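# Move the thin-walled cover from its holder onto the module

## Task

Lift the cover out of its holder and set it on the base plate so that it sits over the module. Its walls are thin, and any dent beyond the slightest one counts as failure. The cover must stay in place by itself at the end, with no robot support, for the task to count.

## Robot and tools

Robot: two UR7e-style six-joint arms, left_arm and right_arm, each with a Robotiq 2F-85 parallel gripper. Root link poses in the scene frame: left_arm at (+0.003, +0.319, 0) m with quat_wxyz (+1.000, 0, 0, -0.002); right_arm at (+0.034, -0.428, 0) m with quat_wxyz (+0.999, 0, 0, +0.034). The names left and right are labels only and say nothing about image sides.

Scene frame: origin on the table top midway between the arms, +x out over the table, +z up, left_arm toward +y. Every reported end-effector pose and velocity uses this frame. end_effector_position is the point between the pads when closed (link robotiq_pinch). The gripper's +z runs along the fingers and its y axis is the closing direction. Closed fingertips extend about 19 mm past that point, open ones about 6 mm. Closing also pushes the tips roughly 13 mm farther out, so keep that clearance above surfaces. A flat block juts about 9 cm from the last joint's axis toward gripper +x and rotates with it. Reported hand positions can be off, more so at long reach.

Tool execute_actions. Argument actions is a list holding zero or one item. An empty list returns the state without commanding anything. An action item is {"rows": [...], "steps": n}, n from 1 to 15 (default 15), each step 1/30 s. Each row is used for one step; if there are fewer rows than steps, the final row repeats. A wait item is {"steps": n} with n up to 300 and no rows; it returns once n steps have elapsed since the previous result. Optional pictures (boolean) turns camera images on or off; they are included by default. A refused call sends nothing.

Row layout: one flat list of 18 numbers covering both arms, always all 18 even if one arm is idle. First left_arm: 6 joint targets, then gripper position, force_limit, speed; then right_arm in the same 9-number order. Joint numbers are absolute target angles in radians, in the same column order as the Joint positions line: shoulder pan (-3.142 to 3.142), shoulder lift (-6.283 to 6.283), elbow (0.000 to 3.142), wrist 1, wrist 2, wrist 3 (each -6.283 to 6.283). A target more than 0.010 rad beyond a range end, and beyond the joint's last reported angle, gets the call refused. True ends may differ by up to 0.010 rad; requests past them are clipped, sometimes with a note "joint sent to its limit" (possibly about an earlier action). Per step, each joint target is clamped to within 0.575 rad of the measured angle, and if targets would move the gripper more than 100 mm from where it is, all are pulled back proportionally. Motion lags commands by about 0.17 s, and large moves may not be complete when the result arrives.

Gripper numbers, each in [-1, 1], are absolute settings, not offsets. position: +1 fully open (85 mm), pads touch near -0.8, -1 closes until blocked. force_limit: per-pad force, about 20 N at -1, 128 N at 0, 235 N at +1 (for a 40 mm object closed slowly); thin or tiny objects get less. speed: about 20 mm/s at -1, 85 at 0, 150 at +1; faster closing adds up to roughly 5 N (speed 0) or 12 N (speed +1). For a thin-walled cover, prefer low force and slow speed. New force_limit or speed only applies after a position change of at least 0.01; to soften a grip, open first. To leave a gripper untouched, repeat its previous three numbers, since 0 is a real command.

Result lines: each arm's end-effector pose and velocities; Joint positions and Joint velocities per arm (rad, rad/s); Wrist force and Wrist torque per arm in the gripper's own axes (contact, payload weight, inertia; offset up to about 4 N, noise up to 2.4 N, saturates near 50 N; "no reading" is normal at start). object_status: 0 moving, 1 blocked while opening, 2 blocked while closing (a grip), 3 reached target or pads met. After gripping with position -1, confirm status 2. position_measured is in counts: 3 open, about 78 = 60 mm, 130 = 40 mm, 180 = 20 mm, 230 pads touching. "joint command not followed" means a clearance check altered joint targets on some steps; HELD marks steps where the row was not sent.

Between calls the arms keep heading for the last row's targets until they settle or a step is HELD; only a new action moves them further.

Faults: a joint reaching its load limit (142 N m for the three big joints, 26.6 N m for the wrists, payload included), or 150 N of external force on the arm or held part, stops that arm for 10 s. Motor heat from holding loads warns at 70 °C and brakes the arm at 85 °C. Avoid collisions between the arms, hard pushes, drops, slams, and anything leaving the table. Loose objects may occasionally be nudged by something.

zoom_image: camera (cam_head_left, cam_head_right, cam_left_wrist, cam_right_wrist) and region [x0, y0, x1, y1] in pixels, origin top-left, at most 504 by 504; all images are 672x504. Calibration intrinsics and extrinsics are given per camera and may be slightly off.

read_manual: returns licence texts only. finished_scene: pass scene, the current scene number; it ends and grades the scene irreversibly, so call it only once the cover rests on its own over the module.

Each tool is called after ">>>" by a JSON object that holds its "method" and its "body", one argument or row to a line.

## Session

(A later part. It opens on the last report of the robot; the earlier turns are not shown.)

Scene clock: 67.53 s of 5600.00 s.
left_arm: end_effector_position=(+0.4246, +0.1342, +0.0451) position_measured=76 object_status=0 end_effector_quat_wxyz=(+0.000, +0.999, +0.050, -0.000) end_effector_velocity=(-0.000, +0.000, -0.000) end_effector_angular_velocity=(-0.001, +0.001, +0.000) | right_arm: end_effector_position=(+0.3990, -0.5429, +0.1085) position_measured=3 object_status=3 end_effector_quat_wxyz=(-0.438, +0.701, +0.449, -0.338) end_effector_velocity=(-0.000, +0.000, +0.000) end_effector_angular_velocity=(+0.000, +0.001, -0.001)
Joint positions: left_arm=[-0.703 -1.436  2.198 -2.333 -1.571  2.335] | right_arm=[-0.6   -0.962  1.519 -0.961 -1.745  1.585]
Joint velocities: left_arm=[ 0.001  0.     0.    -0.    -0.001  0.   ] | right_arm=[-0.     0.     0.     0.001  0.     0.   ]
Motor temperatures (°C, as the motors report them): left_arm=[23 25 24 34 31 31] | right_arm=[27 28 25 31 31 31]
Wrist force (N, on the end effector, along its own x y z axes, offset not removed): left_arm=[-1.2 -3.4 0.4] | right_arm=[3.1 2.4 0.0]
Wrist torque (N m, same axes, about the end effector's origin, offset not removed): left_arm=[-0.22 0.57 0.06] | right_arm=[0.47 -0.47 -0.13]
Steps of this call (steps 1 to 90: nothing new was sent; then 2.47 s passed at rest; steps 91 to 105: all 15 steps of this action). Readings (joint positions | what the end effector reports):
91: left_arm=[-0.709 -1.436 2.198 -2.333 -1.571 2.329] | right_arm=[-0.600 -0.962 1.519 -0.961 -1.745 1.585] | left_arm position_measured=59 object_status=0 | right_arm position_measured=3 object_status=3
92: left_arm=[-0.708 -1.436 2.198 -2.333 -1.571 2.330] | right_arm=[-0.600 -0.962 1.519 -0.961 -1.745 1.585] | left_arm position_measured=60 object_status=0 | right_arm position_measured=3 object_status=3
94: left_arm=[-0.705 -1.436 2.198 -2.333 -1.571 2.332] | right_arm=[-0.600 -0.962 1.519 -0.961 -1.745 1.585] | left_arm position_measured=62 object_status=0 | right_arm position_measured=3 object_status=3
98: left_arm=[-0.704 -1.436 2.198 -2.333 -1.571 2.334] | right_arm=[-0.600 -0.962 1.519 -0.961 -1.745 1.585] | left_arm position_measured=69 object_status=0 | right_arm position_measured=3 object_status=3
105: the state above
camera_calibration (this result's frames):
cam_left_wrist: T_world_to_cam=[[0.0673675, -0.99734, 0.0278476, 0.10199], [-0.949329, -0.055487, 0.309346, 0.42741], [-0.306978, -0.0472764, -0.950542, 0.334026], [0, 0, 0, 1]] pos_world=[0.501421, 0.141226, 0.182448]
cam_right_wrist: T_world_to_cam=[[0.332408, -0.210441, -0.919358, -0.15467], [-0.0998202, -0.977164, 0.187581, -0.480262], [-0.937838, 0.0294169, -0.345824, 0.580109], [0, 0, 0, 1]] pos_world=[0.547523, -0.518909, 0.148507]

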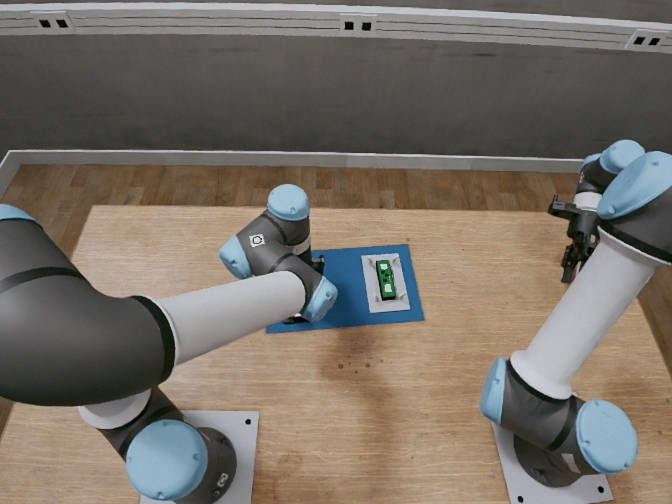

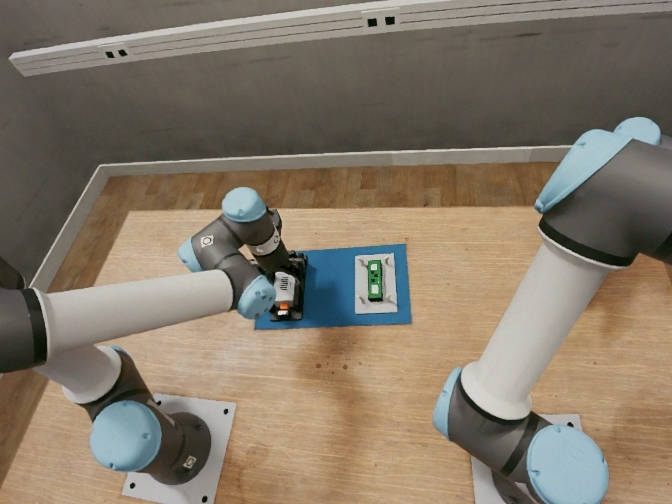

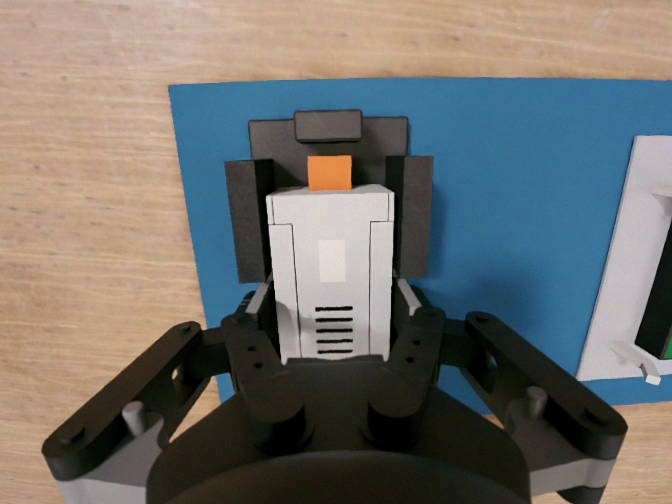

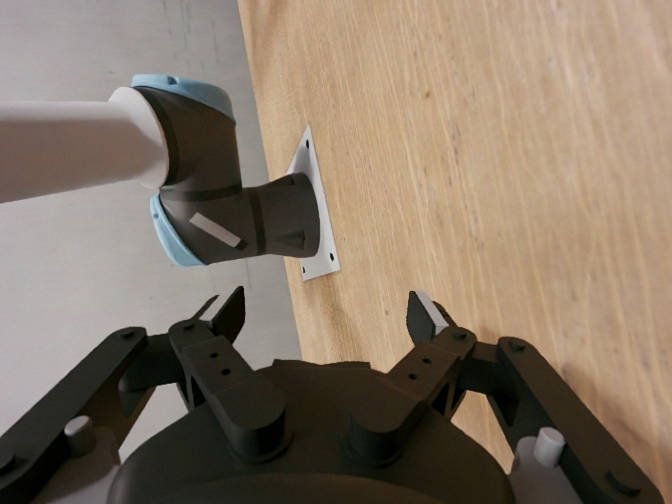

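>>> {"method": "execute_actions", "body": {
  "actions": [
    {"rows":[[-0.703,-1.4362,2.1983,-2.3329,-1.571,2.335,-1,-1,-1,-0.6,-0.962,1.519,-0.961,-1.745,1.585,1,-1,0]]}
  ],
  "pictures": false
}}

>>> {"method": "execute_actions", "body": {
  "actions": [
    {"steps":15}
  ],
  "pictures": false
}}

>>> {"method": "execute_actions", "body": {
  "actions": [
    {"rows":[[-0.703,-1.4536,2.186,-2.303,-1.571,2.335,-1,-1,-1,-0.6,-0.962,1.519,-0.961,-1.745,1.585,1,-1,0]]}
  ]
}}

Scene clock: 72.93 s of 5600.00 s.
left_arm: end_effector_position=(+0.4246, +0.1342, +0.0451) position_measured=97 object_status=0 end_effector_quat_wxyz=(+0.000, +0.999, +0.050, -0.000) end_effector_velocity=(+0.001, -0.000, +0.000) end_effector_angular_velocity=(-0.000, -0.003, -0.000) | right_arm: end_effector_position=(+0.3990, -0.5429, +0.1085) position_measured=3 object_status=3 end_effector_quat_wxyz=(-0.438, +0.701, +0.449, -0.338) end_effector_velocity=(-0.001, -0.000, -0.000) end_effector_angular_velocity=(-0.000, +0.001, -0.000)
Joint positions: left_arm=[-0.703 -1.436  2.198 -2.333 -1.571  2.335] | right_arm=[-0.6   -0.962  1.519 -0.961 -1.745  1.585]
Joint velocities: left_arm=[-0.    -0.     0.    -0.002  0.001  0.   ] | right_arm=[-0.001 -0.     0.001 -0.    -0.001  0.   ]
Motor temperatures (°C, as the motors report them): left_arm=[23 25 24 34 31 31] | right_arm=[27 28 25 31 31 31]
Wrist force (N, on the end effector, along its own x y z axes, offset not removed): left_arm=[-0.8 0.7 -17.4] | right_arm=[-3.2 2.8 0.1]
Wrist torque (N m, same axes, about the end effector's origin, offset not removed): left_arm=[0.32 0.09 0.37] | right_arm=[0.76 0.66 -0.02]
Steps of this call (steps 1 to 15: the robot went on to your last target; steps 16 to 90: nothing new was sent; then 1.90 s passed at rest; steps 91 to 105: all 15 steps of this action). Readings (joint positions | what the end effector reports):
91: left_arm=[-0.703 -1.436 2.198 -2.333 -1.571 2.335] | right_arm=[-0.600 -0.962 1.519 -0.961 -1.745 1.585] | left_arm position_measured=76 object_status=0 | right_arm position_measured=3 object_status=3
92: left_arm=[-0.703 -1.436 2.198 -2.333 -1.571 2.335] | right_arm=[-0.600 -0.962 1.519 -0.961 -1.745 1.585] | left_arm position_measured=76 object_status=0 | right_arm position_measured=3 object_status=3
94: left_arm=[-0.703 -1.436 2.198 -2.333 -1.571 2.335] | right_arm=[-0.600 -0.962 1.519 -0.961 -1.745 1.585] | left_arm position_measured=79 object_status=0 | right_arm position_measured=3 object_status=3
98: left_arm=[-0.703 -1.436 2.198 -2.333 -1.571 2.335] | right_arm=[-0.600 -0.962 1.519 -0.961 -1.745 1.585] | left_arm position_measured=85 object_status=0 | right_arm position_measured=3 object_status=3
105: the state above

Scene clock: 73.43 s of 5600.00 s.
left_arm: end_effector_position=(+0.4246, +0.1342, +0.0451) position_measured=98 object_status=2 end_effector_quat_wxyz=(+0.000, +0.999, +0.050, -0.000) end_effector_velocity=(+0.000, +0.000, -0.000) end_effector_angular_velocity=(+0.002, -0.000, +0.001) | right_arm: end_effector_position=(+0.3990, -0.5429, +0.1085) position_measured=3 object_status=3 end_effector_quat_wxyz=(-0.438, +0.701, +0.449, -0.338) end_effector_velocity=(+0.000, +0.000, +0.000) end_effector_angular_velocity=(+0.000, +0.000, -0.001)
Joint positions: left_arm=[-0.703 -1.436  2.198 -2.333 -1.571  2.335] | right_arm=[-0.6   -0.962  1.519 -0.961 -1.745  1.585]
Joint velocities: left_arm=[ 0.     0.001 -0.     0.     0.002 -0.   ] | right_arm=[ 0.     0.    -0.001  0.001  0.001 -0.   ]
Motor temperatures (°C, as the motors report them): left_arm=[23 25 24 34 31 31] | right_arm=[27 28 25 31 31 31]
Wrist force (N, on the end effector, along its own x y z axes, offset not removed): left_arm=[0.2 -2.4 -17.3] | right_arm=[2.5 1.5 -0.1]
Wrist torque (N m, same axes, about the end effector's origin, offset not removed): left_arm=[-0.18 0.16 0.37] | right_arm=[0.26 -0.43 -0.05]
Steps of this call (steps 1 to 15: the robot went on to your last target). Readings (joint positions | what the end effector reports):
1: left_arm=[-0.703 -1.436 2.198 -2.333 -1.571 2.335] | right_arm=[-0.600 -0.962 1.519 -0.961 -1.745 1.585] | left_arm position_measured=98 object_status=0 | right_arm position_measured=3 object_status=3
2: left_arm=[-0.703 -1.436 2.198 -2.333 -1.571 2.335] | right_arm=[-0.600 -0.962 1.519 -0.961 -1.745 1.585] | left_arm position_measured=98 object_status=0 | right_arm position_measured=3 object_status=3
4: left_arm=[-0.703 -1.436 2.198 -2.333 -1.571 2.335] | right_arm=[-0.600 -0.962 1.519 -0.961 -1.745 1.585] | left_arm position_measured=98 object_status=0 | right_arm position_measured=3 object_status=3
8: left_arm=[-0.703 -1.436 2.198 -2.333 -1.571 2.335] | right_arm=[-0.600 -0.962 1.519 -0.961 -1.745 1.585] | left_arm position_measured=98 object_status=2 | right_arm position_measured=3 object_status=3
15: the state above
All arms were judged still, so your last target was given up. Only a new action makes them travel on or press farther. Fingers that are still opening or closing keep moving.

Scene clock: 73.93 s of 5600.00 s.
left_arm: end_effector_position=(+0.4250, +0.1339, +0.0544) position_measured=98 object_status=2 end_effector_quat_wxyz=(-0.000, +0.999, +0.050, -0.000) end_effector_velocity=(+0.000, -0.000, +0.001) end_effector_angular_velocity=(-0.000, -0.001, +0.000) | right_arm: end_effector_position=(+0.3990, -0.5429, +0.1085) position_measured=3 object_status=3 end_effector_quat_wxyz=(-0.438, +0.701, +0.449, -0.338) end_effector_velocity=(-0.000, +0.000, +0.000) end_effector_angular_velocity=(-0.000, -0.000, +0.002)
Joint positions: left_arm=[-0.703 -1.453  2.186 -2.303 -1.571  2.335] | right_arm=[-0.6   -0.962  1.519 -0.961 -1.745  1.585]
Joint velocities: left_arm=[-0.    -0.002 -0.001  0.003  0.    -0.   ] | right_arm=[ 0.001 -0.001  0.     0.    -0.001 -0.   ]
Motor temperatures (°C, as the motors report them): left_arm=[23 25 24 34 31 31] | right_arm=[27 28 25 31 31 31]
Wrist force (N, on the end effector, along its own x y z axes, offset not removed): left_arm=[-1.1 -3.6 14.5] | right_arm=[0.4 4.3 0.6]
Wrist torque (N m, same axes, about the end effector's origin, offset not removed): left_arm=[-0.34 0.22 0.33] | right_arm=[0.93 0.07 0.00]
Steps of this call (steps 1 to 15: all 15 steps of this action). Readings (joint positions | what the end effector reports):
1: left_arm=[-0.703 -1.437 2.198 -2.332 -1.571 2.335] | right_arm=[-0.600 -0.962 1.519 -0.961 -1.745 1.585] | left_arm position_measured=98 object_status=2 | right_arm position_measured=3 object_status=3
2: left_arm=[-0.703 -1.440 2.196 -2.327 -1.571 2.335] | right_arm=[-0.600 -0.962 1.519 -0.961 -1.745 1.585] | left_arm position_measured=98 object_status=2 | right_arm position_measured=3 object_status=3
4: left_arm=[-0.703 -1.446 2.191 -2.315 -1.571 2.335] | right_arm=[-0.600 -0.962 1.519 -0.961 -1.745 1.585] | left_arm position_measured=98 object_status=2 | right_arm position_measured=3 object_status=3
8: left_arm=[-0.703 -1.452 2.187 -2.306 -1.571 2.335] | right_arm=[-0.600 -0.962 1.519 -0.961 -1.745 1.585] | left_arm position_measured=98 object_status=2 | right_arm position_measured=3 object_status=3
15: the state above
camera_calibration (this result's frames):
cam_left_wrist: T_world_to_cam=[[0.0673683, -0.997345, 0.0276611, 0.101412], [-0.949267, -0.0555361, 0.309529, 0.424836], [-0.307171, -0.0471102, -0.950488, 0.343083], [0, 0, 0, 1]] pos_world=[0.501836, 0.140899, 0.191792]
cam_right_wrist: T_world_to_cam=[[0.332408, -0.210441, -0.919358, -0.15467], [-0.0998202, -0.977164, 0.187581, -0.480262], [-0.937838, 0.0294171, -0.345823, 0.580109], [0, 0, 0, 1]] pos_world=[0.547523, -0.518909, 0.148506]

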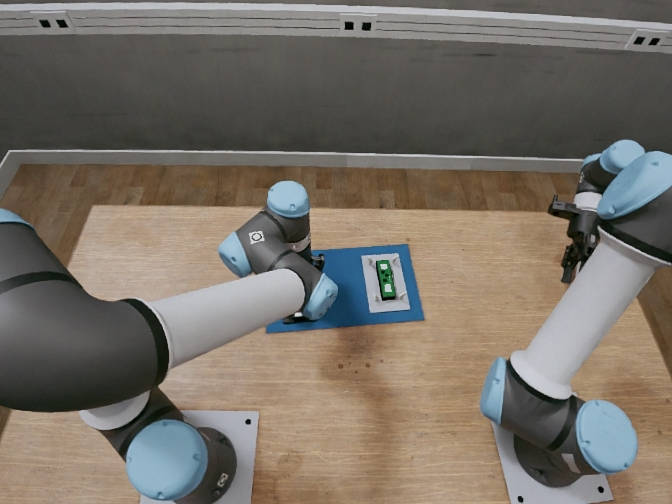

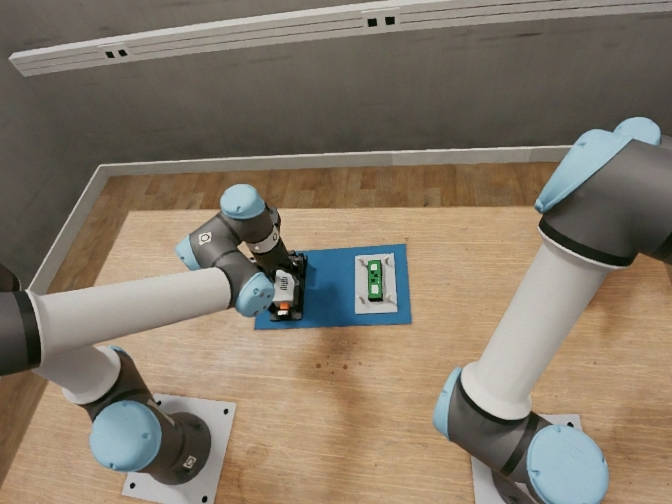

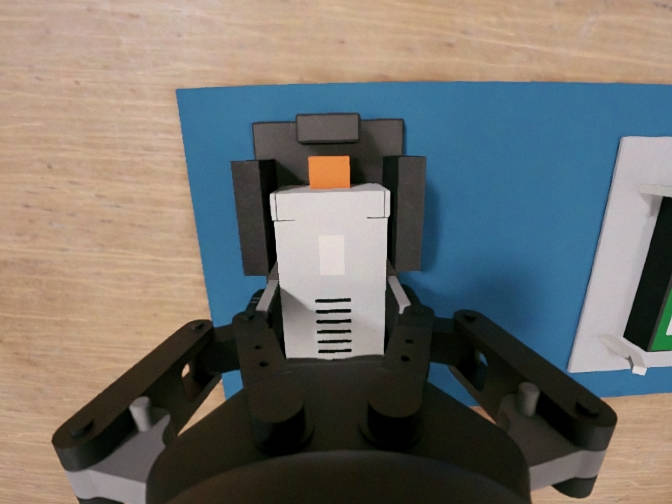

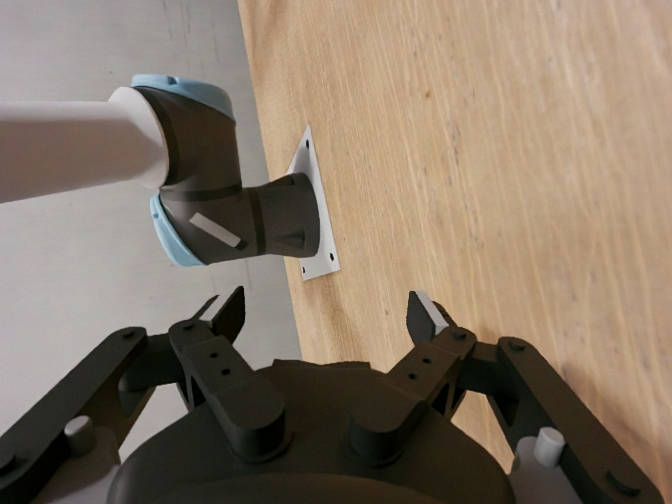

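>>> {"method": "execute_actions", "body": {
  "actions": [
    {"rows":[[-0.703,-1.4536,2.186,-2.303,-1.571,2.335,0.5,-1,0,-0.6,-0.962,1.519,-0.961,-1.745,1.585,1,-1,0]]}
  ]
}}

>>> {"method": "zoom_image", "body": {
  "camera": "cam_left_wrist",
  "region": [210, 90, 450, 330]
}}

Scene clock: 77.80 s of 5600.00 s.
left_arm: end_effector_position=(+0.4251, +0.1338, +0.0546) position_measured=66 object_status=0 end_effector_quat_wxyz=(+0.000, +0.999, +0.050, -0.000) end_effector_velocity=(-0.000, -0.000, -0.000) end_effector_angular_velocity=(+0.001, +0.001, -0.000) | right_arm: end_effector_position=(+0.3990, -0.5429, +0.1085) position_measured=3 object_status=3 end_effector_quat_wxyz=(-0.438, +0.701, +0.449, -0.338) end_effector_velocity=(-0.000, -0.001, -0.000) end_effector_angular_velocity=(-0.000, -0.000, -0.002)
Joint positions: left_arm=[-0.703 -1.454  2.186 -2.303 -1.571  2.335] | right_arm=[-0.6   -0.962  1.519 -0.961 -1.745  1.585]
Joint velocities: left_arm=[-0.001  0.001  0.     0.001 -0.    -0.   ] | right_arm=[-0.001  0.     0.    -0.001  0.     0.   ]
Motor temperatures (°C, as the motors report them): left_arm=[23 25 24 34 31 31] | right_arm=[27 28 25 31 31 31]
Wrist force (N, on the end effector, along its own x y z axes, offset not removed): left_arm=[2.4 -3.4 -2.1] | right_arm=[4.6 0.1 0.3]
Wrist torque (N m, same axes, about the end effector's origin, offset not removed): left_arm=[-0.30 -0.17 0.15] | right_arm=[0.31 -0.62 -0.27]
Steps of this call (steps 1 to 15: the robot went on to your last target; steps 16 to 90: nothing new was sent; then 0.37 s passed at rest; steps 91 to 105: all 15 steps of this action). Readings (joint positions | what the end effector reports):
91: left_arm=[-0.703 -1.454 2.186 -2.303 -1.571 2.335] | right_arm=[-0.600 -0.962 1.519 -0.961 -1.745 1.585] | left_arm position_measured=98 object_status=0 | right_arm position_measured=3 object_status=3
92: left_arm=[-0.703 -1.454 2.186 -2.303 -1.571 2.335] | right_arm=[-0.600 -0.962 1.519 -0.961 -1.745 1.585] | left_arm position_measured=97 object_status=0 | right_arm position_measured=3 object_status=3
94: left_arm=[-0.703 -1.454 2.186 -2.303 -1.571 2.335] | right_arm=[-0.600 -0.962 1.519 -0.961 -1.745 1.585] | left_arm position_measured=87 object_status=0 | right_arm position_measured=3 object_status=3
98: left_arm=[-0.703 -1.454 2.186 -2.303 -1.571 2.335] | right_arm=[-0.600 -0.962 1.519 -0.961 -1.745 1.585] | left_arm position_measured=68 object_status=0 | right_arm position_measured=3 object_status=3
105: the state above
camera_calibration (this result's frames):
cam_left_wrist: T_world_to_cam=[[0.0673778, -0.997338, 0.0278664, 0.101311], [-0.949334, -0.0554918, 0.309331, 0.424887], [-0.306961, -0.0472966, -0.950546, 0.343224], [0, 0, 0, 1]] pos_world=[0.50189, 0.140853, 0.191996]
cam_right_wrist: T_world_to_cam=[[0.332408, -0.210441, -0.919358, -0.15467], [-0.0998201, -0.977164, 0.187581, -0.480262], [-0.937838, 0.029417, -0.345823, 0.580109], [0, 0, 0, 1]] pos_world=[0.547523, -0.518909, 0.148506]

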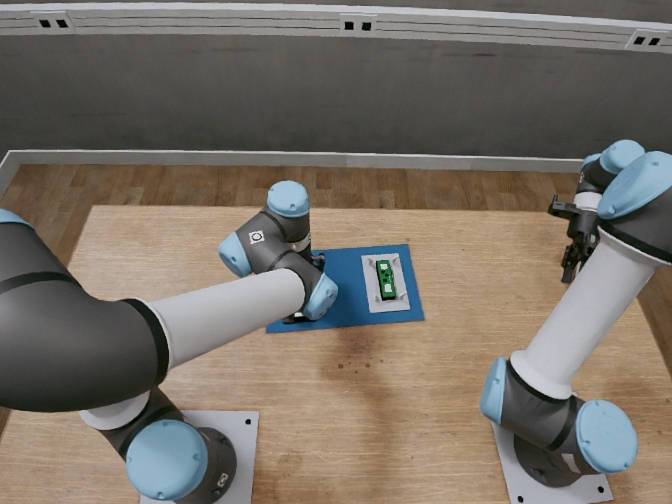

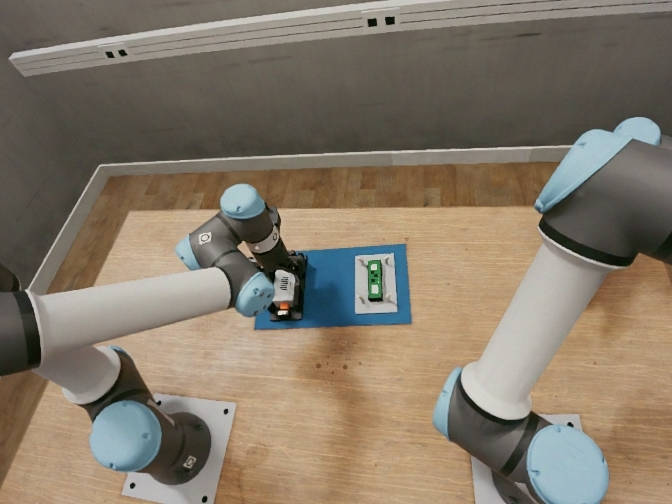

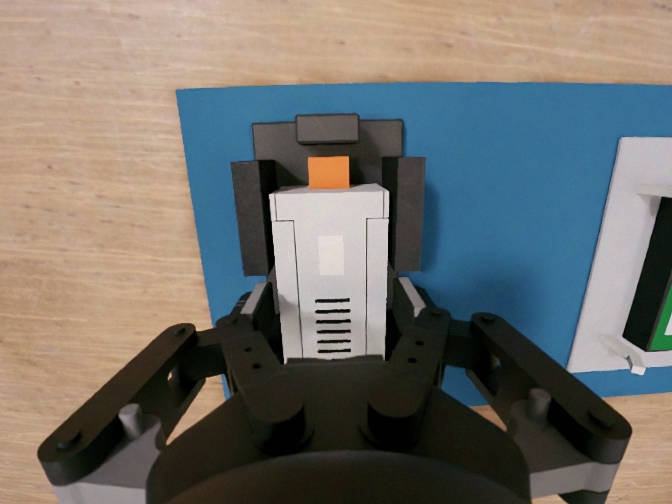

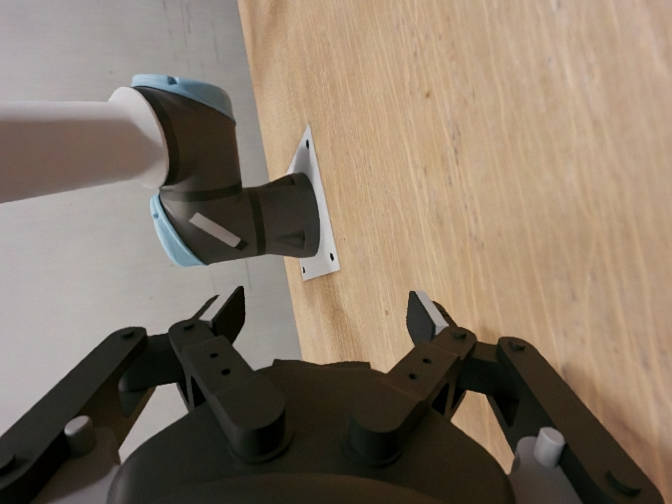

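Region (210, 90, 450, 330) of cam_left_wrist's 672x504 image, scaled by 2.100, with more detail than that image has.

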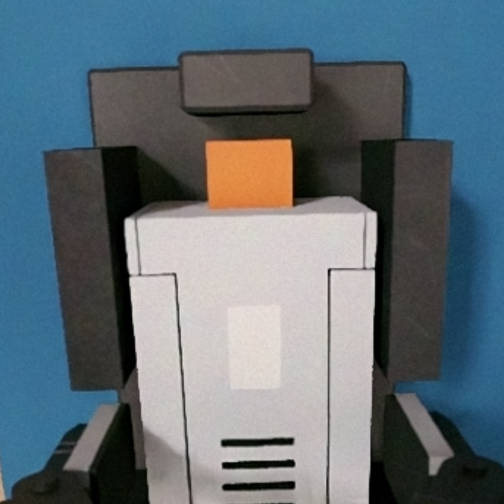

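>>> {"method": "execute_actions", "body": {
  "actions": [
    {"rows":[[-0.703,-1.50,2.15,-2.221,-1.571,2.335,0.5,0,0,-0.6,-0.962,1.519,-0.961,-1.745,1.585,1,-1,0],[-0.703,-1.50,2.15,-2.221,-1.571,2.335,0.5,0,0,-0.6,-0.962,1.519,-0.961,-1.745,1.585,1,-1,0],[-0.703,-1.50,2.15,-2.221,-1.571,2.335,0.5,0,0,-0.6,-0.962,1.519,-0.961,-1.745,1.585,1,-1,0],[-0.703,-1.50,2.15,-2.221,-1.571,2.335,0.5,0,0,-0.6,-0.962,1.519,-0.961,-1.745,1.585,1,-1,0],[-0.703,-1.50,2.15,-2.221,-1.571,2.335,0.5,0,0,-0.6,-0.962,1.519,-0.961,-1.745,1.585,1,-1,0],[-0.703,-1.50,2.15,-2.221,-1.571,2.335,0.5,0,0,-0.6,-0.962,1.519,-0.961,-1.745,1.585,1,-1,0],[-0.703,-1.50,2.15,-2.221,-1.571,2.335,0.5,0,0,-0.6,-0.962,1.519,-0.961,-1.745,1.585,1,-1,0],[-0.703,-1.50,2.15,-2.221,-1.571,2.335,0.5,0,0,-0.6,-0.962,1.519,-0.961,-1.745,1.585,1,-1,0],[-0.601,-1.3523,1.9934,-2.2119,-1.571,2.437,-0.26,0,0,-0.6,-0.962,1.519,-0.961,-1.745,1.585,1,-1,0]]}
  ],
  "pictures": false
}}

>>> {"method": "execute_actions", "body": {
  "actions": [
    {"steps":20}
  ]
}}

>>> {"method": "zoom_image", "body": {
  "camera": "cam_left_wrist",
  "region": [230, 190, 440, 370]
}}

Scene clock: 98.93 s of 5600.00 s.
left_arm: end_effector_position=(+0.4828, +0.1394, +0.0764) position_measured=98 object_status=0 end_effector_quat_wxyz=(-0.000, +0.999, +0.050, -0.000) end_effector_velocity=(+0.136, +0.012, -0.014) end_effector_angular_velocity=(-0.004, -0.005, +0.003) | right_arm: end_effector_position=(+0.3990, -0.5429, +0.1085) position_measured=3 object_status=3 end_effector_quat_wxyz=(-0.438, +0.701, +0.449, -0.338) end_effector_velocity=(+0.000, +0.001, +0.000) end_effector_angular_velocity=(+0.000, -0.000, -0.000)
Joint positions: left_arm=[-0.618 -1.378  2.022 -2.214 -1.571  2.42 ] | right_arm=[-0.6   -0.962  1.519 -0.961 -1.745  1.585]
Joint velocities: left_arm=[ 0.181  0.287 -0.315  0.022 -0.     0.178] | right_arm=[ 0.001 -0.    -0.     0.     0.001  0.   ]
Motor temperatures (°C, as the motors report them): left_arm=[23 25 24 34 31 31] | right_arm=[27 28 25 31 31 31]
Wrist force (N, on the end effector, along its own x y z axes, offset not removed): left_arm=[2.2 -0.8 1.1] | right_arm=[-3.1 3.6 -0.2]
Wrist torque (N m, same axes, about the end effector's origin, offset not removed): left_arm=[0.03 -0.19 -0.07] | right_arm=[0.72 0.63 0.01]
Steps of this call (steps 1 to 15: the robot went on to your last target; steps 16 to 90: nothing new was sent; then 17.63 s passed at rest; steps 91 to 105: all 15 steps of this action). Readings (joint positions | what the end effector reports):
91: left_arm=[-0.703 -1.454 2.185 -2.302 -1.571 2.335] | right_arm=[-0.600 -0.962 1.519 -0.961 -1.745 1.585] | left_arm position_measured=66 object_status=3 | right_arm position_measured=3 object_status=3
92: left_arm=[-0.703 -1.462 2.179 -2.292 -1.571 2.335] | right_arm=[-0.600 -0.962 1.519 -0.961 -1.745 1.585] | left_arm position_measured=66 object_status=3 | right_arm position_measured=3 object_status=3
94: left_arm=[-0.703 -1.480 2.165 -2.259 -1.571 2.335] | right_arm=[-0.600 -0.962 1.519 -0.961 -1.745 1.585] | left_arm position_measured=66 object_status=3 | right_arm position_measured=3 object_status=3
98: left_arm=[-0.703 -1.495 2.154 -2.230 -1.571 2.335] | right_arm=[-0.600 -0.962 1.519 -0.961 -1.745 1.585] | left_arm position_measured=66 object_status=3 | right_arm position_measured=3 object_status=3
105: the state above

Scene clock: 99.60 s of 5600.00 s.
left_arm: end_effector_position=(+0.4953, +0.1407, +0.0751) position_measured=162 object_status=3 end_effector_quat_wxyz=(+0.000, +0.999, +0.050, -0.000) end_effector_velocity=(+0.000, -0.000, +0.001) end_effector_angular_velocity=(-0.001, -0.001, -0.000) | right_arm: end_effector_position=(+0.3990, -0.5429, +0.1085) position_measured=3 object_status=3 end_effector_quat_wxyz=(-0.438, +0.701, +0.449, -0.338) end_effector_velocity=(-0.001, +0.000, +0.000) end_effector_angular_velocity=(+0.000, +0.002, +0.002)
Joint positions: left_arm=[-0.601 -1.352  1.993 -2.212 -1.571  2.437] | right_arm=[-0.6   -0.962  1.519 -0.961 -1.745  1.585]
Joint velocities: left_arm=[ 0.    -0.001 -0.     0.     0.     0.   ] | right_arm=[ 0.001 -0.     0.001  0.001 -0.002  0.   ]
Motor temperatures (°C, as the motors report them): left_arm=[23 25 24 34 31 31] | right_arm=[27 28 25 31 31 31]
Wrist force (N, on the end effector, along its own x y z axes, offset not removed): left_arm=[3.7 -0.5 -0.2] | right_arm=[0.4 1.8 -0.3]
Wrist torque (N m, same axes, about the end effector's origin, offset not removed): left_arm=[0.21 -0.60 0.19] | right_arm=[0.32 -0.03 -0.17]
Steps of this call (steps 1 to 20: the robot went on to your last target). Readings (joint positions | what the end effector reports):
1: left_arm=[-0.613 -1.370 2.013 -2.213 -1.571 2.425] | right_arm=[-0.600 -0.962 1.519 -0.961 -1.745 1.585] | left_arm position_measured=106 object_status=0 | right_arm position_measured=3 object_status=3
2: left_arm=[-0.609 -1.365 2.007 -2.213 -1.571 2.429] | right_arm=[-0.600 -0.962 1.519 -0.961 -1.745 1.585] | left_arm position_measured=113 object_status=0 | right_arm position_measured=3 object_status=3
4: left_arm=[-0.605 -1.358 2.000 -2.212 -1.571 2.433] | right_arm=[-0.600 -0.962 1.519 -0.961 -1.745 1.585] | left_arm position_measured=128 object_status=0 | right_arm position_measured=3 object_status=3
8: left_arm=[-0.602 -1.354 1.995 -2.212 -1.571 2.436] | right_arm=[-0.600 -0.962 1.519 -0.961 -1.745 1.585] | left_arm position_measured=156 object_status=0 | right_arm position_measured=3 object_status=3
20: the state above
camera_calibration (this result's frames):
cam_left_wrist: T_world_to_cam=[[0.0673673, -0.997339, 0.0278649, 0.102874], [-0.949333, -0.0554819, 0.309337, 0.485587], [-0.306968, -0.0472922, -0.950544, 0.384508], [0, 0, 0, 1]] pos_world=[0.572085, 0.147726, 0.212415]
cam_right_wrist: T_world_to_cam=[[0.332408, -0.210441, -0.919358, -0.15467], [-0.09982, -0.977164, 0.187581, -0.480262], [-0.937838, 0.0294168, -0.345823, 0.580109], [0, 0, 0, 1]] pos_world=[0.547523, -0.518909, 0.148507]

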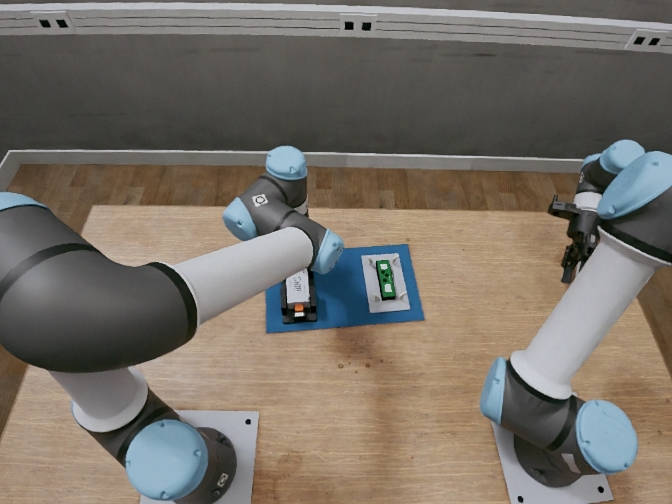

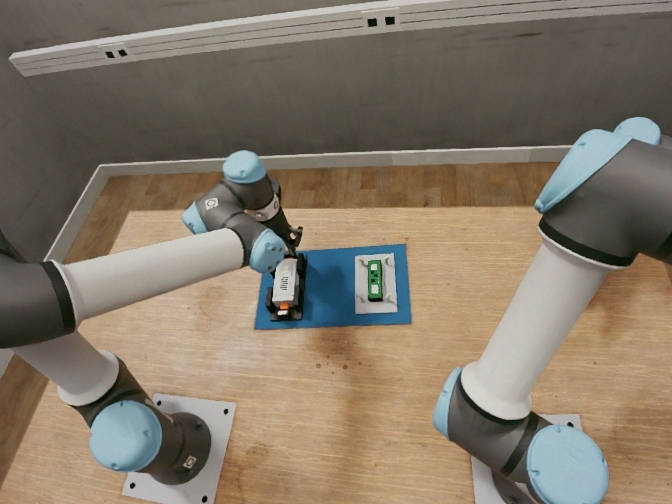

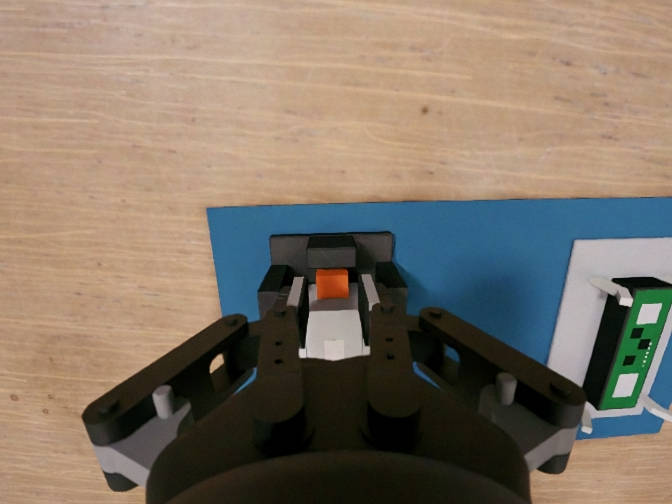

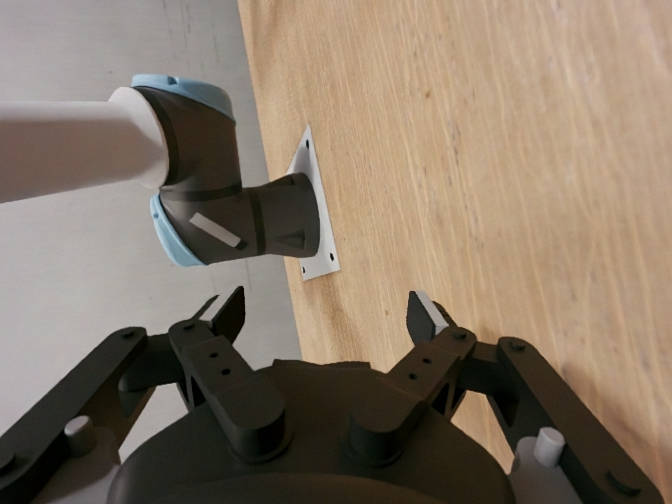

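Region (230, 190, 440, 370) of cam_left_wrist's 672x504 image, scaled by 2.400, with more detail than that image has; it fills the top 432 rows of this view, and the rest is white.

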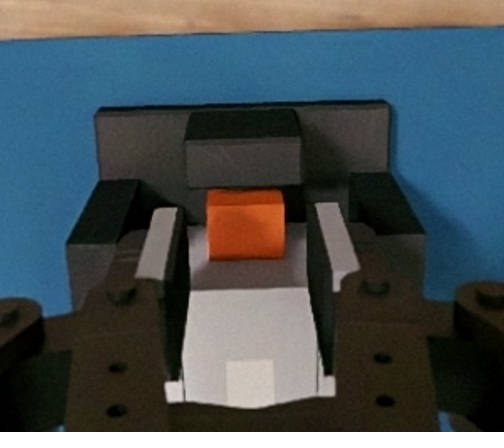

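>>> {"method": "execute_actions", "body": {
  "actions": [
    {"rows":[[-0.600,-1.3341,2.0056,-2.2423,-1.571,2.438,-0.26,0,0,-0.6,-0.962,1.519,-0.961,-1.745,1.585,1,-1,0]]}
  ]
}}

>>> {"method": "zoom_image", "body": {
  "camera": "cam_left_wrist",
  "region": [230, 190, 440, 370]
}}

Scene clock: 108.10 s of 5600.00 s.
left_arm: end_effector_position=(+0.4957, +0.1411, +0.0640) position_measured=162 object_status=3 end_effector_quat_wxyz=(+0.000, +0.999, +0.050, -0.000) end_effector_velocity=(+0.001, -0.000, -0.001) end_effector_angular_velocity=(-0.000, -0.002, +0.001) | right_arm: end_effector_position=(+0.3990, -0.5429, +0.1085) position_measured=3 object_status=3 end_effector_quat_wxyz=(-0.438, +0.701, +0.449, -0.338) end_effector_velocity=(+0.000, +0.000, -0.000) end_effector_angular_velocity=(-0.000, -0.001, +0.001)
Joint positions: left_arm=[-0.6   -1.334  2.005 -2.242 -1.571  2.438] | right_arm=[-0.6   -0.962  1.519 -0.961 -1.745  1.585]
Joint velocities: left_arm=[ 0.     0.001  0.001 -0.004  0.001 -0.001] | right_arm=[ 0.001 -0.    -0.    -0.001 -0.    -0.   ]
Motor temperatures (°C, as the motors report them): left_arm=[23 25 24 34 31 31] | right_arm=[27 28 25 31 31 31]
Wrist force (N, on the end effector, along its own x y z axes, offset not removed): left_arm=[-0.1 -1.4 0.5] | right_arm=[1.3 1.4 -1.4]
Wrist torque (N m, same axes, about the end effector's origin, offset not removed): left_arm=[-0.06 0.11 0.18] | right_arm=[0.24 -0.12 -0.26]
Steps of this call (steps 1 to 15: the robot went on to your last target; steps 16 to 90: nothing new was sent; then 5.00 s passed at rest; steps 91 to 105: all 15 steps of this action). Readings (joint positions | what the end effector reports):
91: left_arm=[-0.601 -1.352 1.994 -2.213 -1.571 2.437] | right_arm=[-0.600 -0.962 1.519 -0.961 -1.745 1.585] | left_arm position_measured=162 object_status=3 | right_arm position_measured=3 object_status=3
92: left_arm=[-0.601 -1.348 1.996 -2.218 -1.571 2.437] | right_arm=[-0.600 -0.962 1.519 -0.961 -1.745 1.585] | left_arm position_measured=162 object_status=3 | right_arm position_measured=3 object_status=3
94: left_arm=[-0.600 -1.341 2.001 -2.230 -1.571 2.438] | right_arm=[-0.600 -0.962 1.519 -0.961 -1.745 1.585] | left_arm position_measured=162 object_status=3 | right_arm position_measured=3 object_status=3
98: left_arm=[-0.600 -1.336 2.004 -2.239 -1.571 2.438] | right_arm=[-0.600 -0.962 1.519 -0.961 -1.745 1.585] | left_arm position_measured=162 object_status=3 | right_arm position_measured=3 object_status=3
105: the state above
camera_calibration (this result's frames):
cam_left_wrist: T_world_to_cam=[[0.067368, -0.997339, 0.0278793, 0.103489], [-0.94934, -0.0554793, 0.309316, 0.489433], [-0.306946, -0.0473049, -0.950551, 0.374093], [0, 0, 0, 1]] pos_world=[0.572493, 0.148064, 0.20132]
cam_right_wrist: T_world_to_cam=[[0.332408, -0.210441, -0.919358, -0.15467], [-0.0998198, -0.977164, 0.187581, -0.480262], [-0.937838, 0.0294166, -0.345823, 0.580109], [0, 0, 0, 1]] pos_world=[0.547523, -0.518909, 0.148507]

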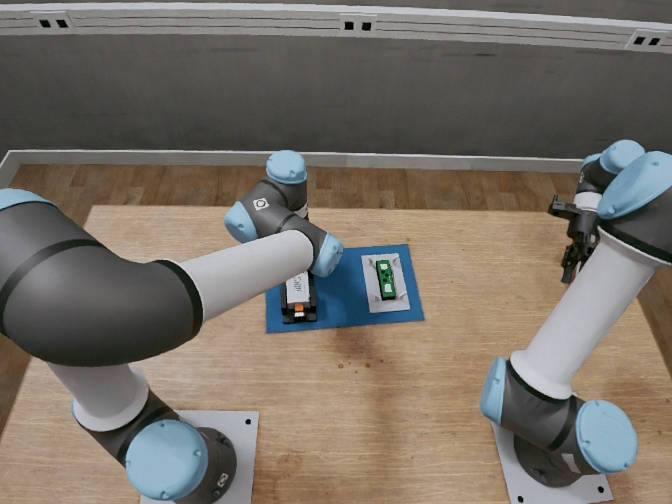

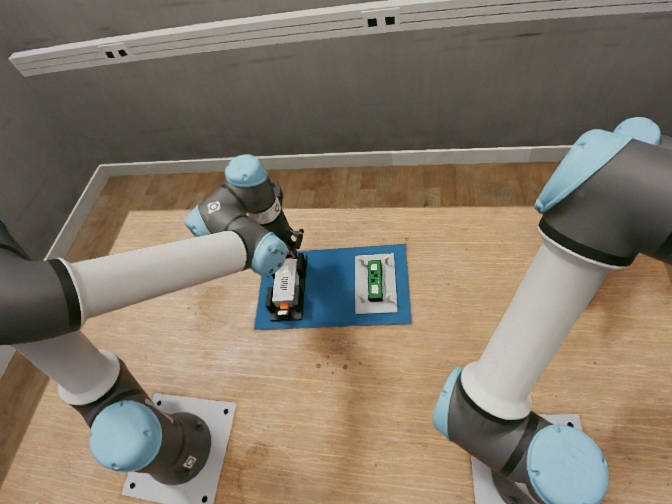

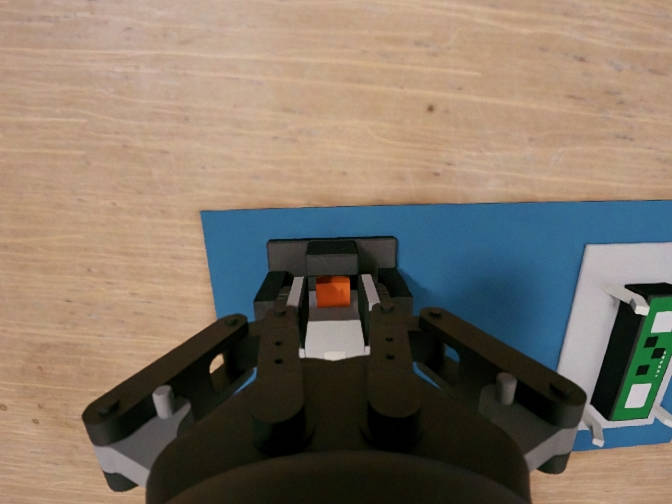

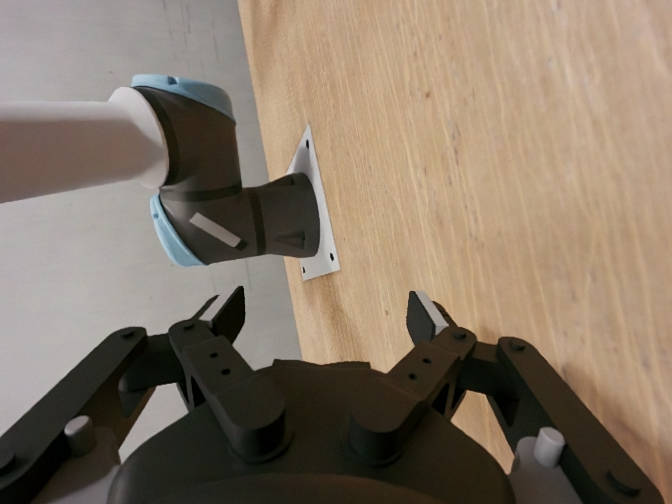

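Region (230, 190, 440, 370) of cam_left_wrist's 672x504 image, scaled by 2.400, with more detail than that image has; it fills the top 432 rows of this view, and the rest is white.

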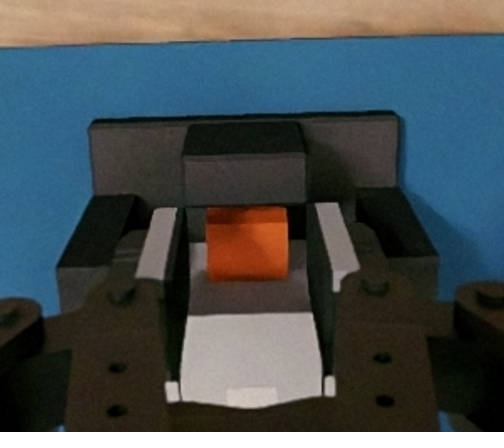

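>>> {"method": "execute_actions", "body": {
  "actions": [
    {"rows":[[-0.600,-1.321,2.0143,-2.2641,-1.571,2.438,-0.22,0,0,-0.6,-0.962,1.519,-0.961,-1.745,1.585,1,-1,0]]}
  ]
}}

>>> {"method": "zoom_image", "body": {
  "camera": "cam_left_wrist",
  "region": [230, 190, 440, 370]
}}

Scene clock: 114.80 s of 5600.00 s.
left_arm: end_effector_position=(+0.4957, +0.1411, +0.0560) position_measured=157 object_status=3 end_effector_quat_wxyz=(+0.000, +0.999, +0.050, -0.000) end_effector_velocity=(-0.000, -0.000, -0.001) end_effector_angular_velocity=(+0.000, +0.001, -0.001) | right_arm: end_effector_position=(+0.3990, -0.5429, +0.1085) position_measured=3 object_status=3 end_effector_quat_wxyz=(-0.438, +0.701, +0.449, -0.338) end_effector_velocity=(+0.000, +0.000, -0.000) end_effector_angular_velocity=(-0.000, -0.001, +0.001)
Joint positions: left_arm=[-0.6   -1.321  2.014 -2.264 -1.571  2.438] | right_arm=[-0.6   -0.962  1.519 -0.961 -1.745  1.585]
Joint velocities: left_arm=[-0.     0.002  0.001 -0.002 -0.     0.   ] | right_arm=[ 0.001 -0.001  0.001 -0.001 -0.    -0.   ]
Motor temperatures (°C, as the motors report them): left_arm=[23 25 24 34 31 31] | right_arm=[27 28 25 31 31 31]
Wrist force (N, on the end effector, along its own x y z axes, offset not removed): left_arm=[0.2 -2.6 -3.2] | right_arm=[-2.1 2.1 -4.5]
Wrist torque (N m, same axes, about the end effector's origin, offset not removed): left_arm=[-0.07 0.13 0.23] | right_arm=[0.49 0.42 0.19]
Steps of this call (steps 1 to 15: the robot went on to your last target; steps 16 to 90: nothing new was sent; then 3.20 s passed at rest; steps 91 to 105: all 15 steps of this action). Readings (joint positions | what the end effector reports):
91: left_arm=[-0.600 -1.334 2.006 -2.243 -1.571 2.438] | right_arm=[-0.600 -0.962 1.519 -0.961 -1.745 1.585] | left_arm position_measured=162 object_status=0 | right_arm position_measured=3 object_status=3
92: left_arm=[-0.600 -1.331 2.008 -2.247 -1.571 2.438] | right_arm=[-0.600 -0.962 1.519 -0.961 -1.745 1.585] | left_arm position_measured=161 object_status=0 | right_arm position_measured=3 object_status=3
94: left_arm=[-0.600 -1.326 2.011 -2.255 -1.571 2.438] | right_arm=[-0.600 -0.962 1.519 -0.961 -1.745 1.585] | left_arm position_measured=158 object_status=0 | right_arm position_measured=3 object_status=3
98: left_arm=[-0.600 -1.322 2.013 -2.262 -1.571 2.438] | right_arm=[-0.600 -0.962 1.519 -0.961 -1.745 1.585] | left_arm position_measured=157 object_status=0 | right_arm position_measured=3 object_status=3
105: the state above
camera_calibration (this result's frames):
cam_left_wrist: T_world_to_cam=[[0.0673733, -0.997338, 0.0278852, 0.103707], [-0.949342, -0.0554829, 0.309309, 0.491921], [-0.306938, -0.0473117, -0.950553, 0.366492], [0, 0, 0, 1]] pos_world=[0.572504, 0.148064, 0.193323]
cam_right_wrist: T_world_to_cam=[[0.332408, -0.210441, -0.919358, -0.15467], [-0.0998203, -0.977164, 0.187581, -0.480262], [-0.937838, 0.0294171, -0.345823, 0.580109], [0, 0, 0, 1]] pos_world=[0.547523, -0.518909, 0.148506]

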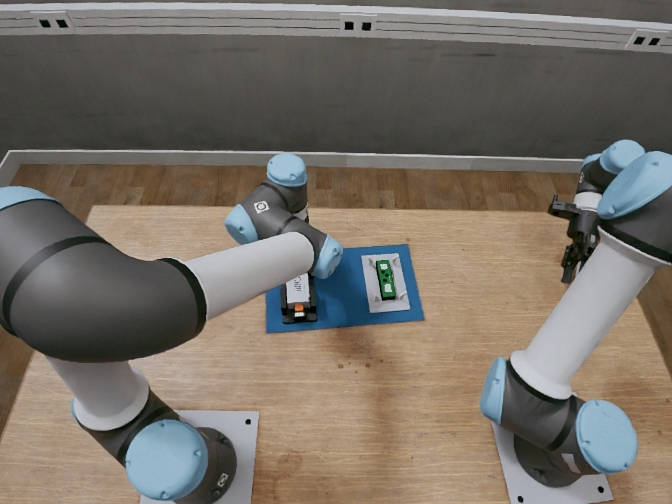

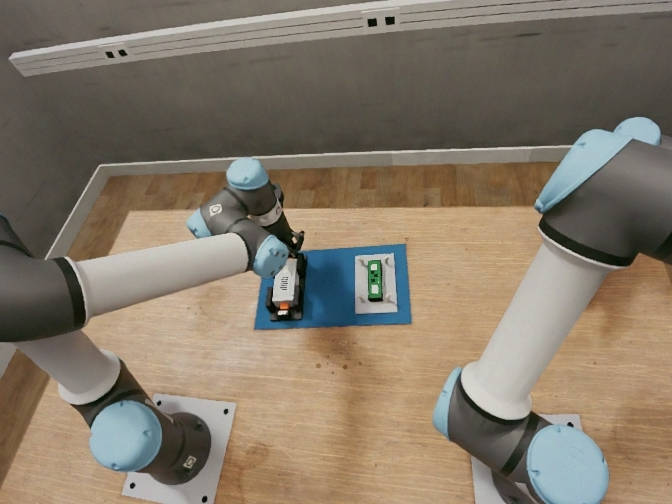

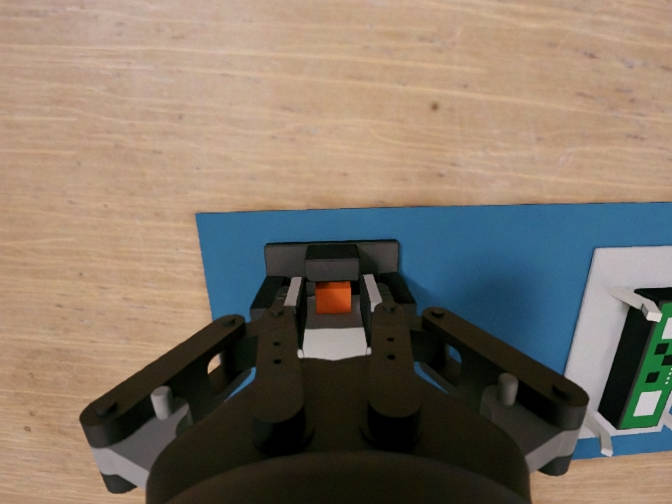

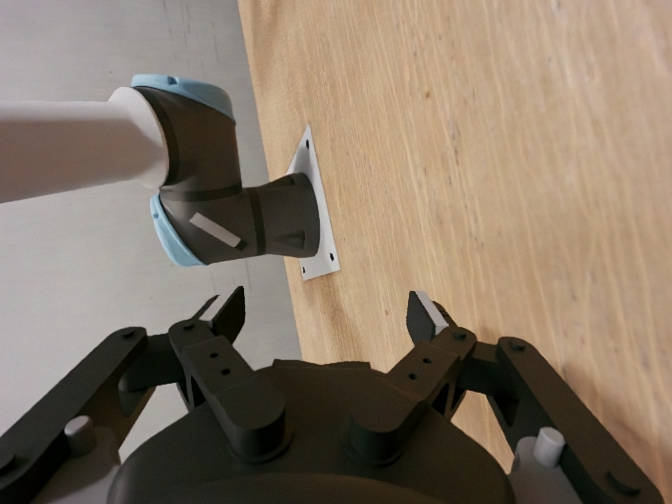

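Region (230, 190, 440, 370) of cam_left_wrist's 672x504 image, scaled by 2.400, with more detail than that image has; it fills the top 432 rows of this view, and the rest is white.

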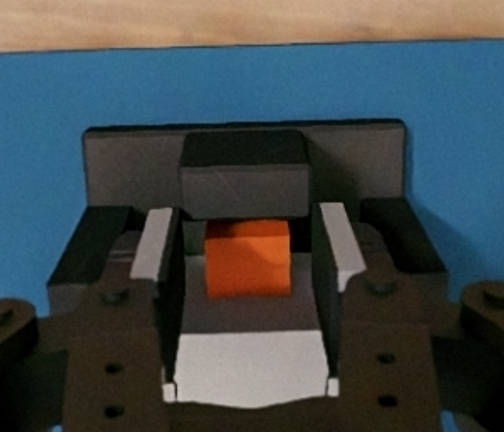

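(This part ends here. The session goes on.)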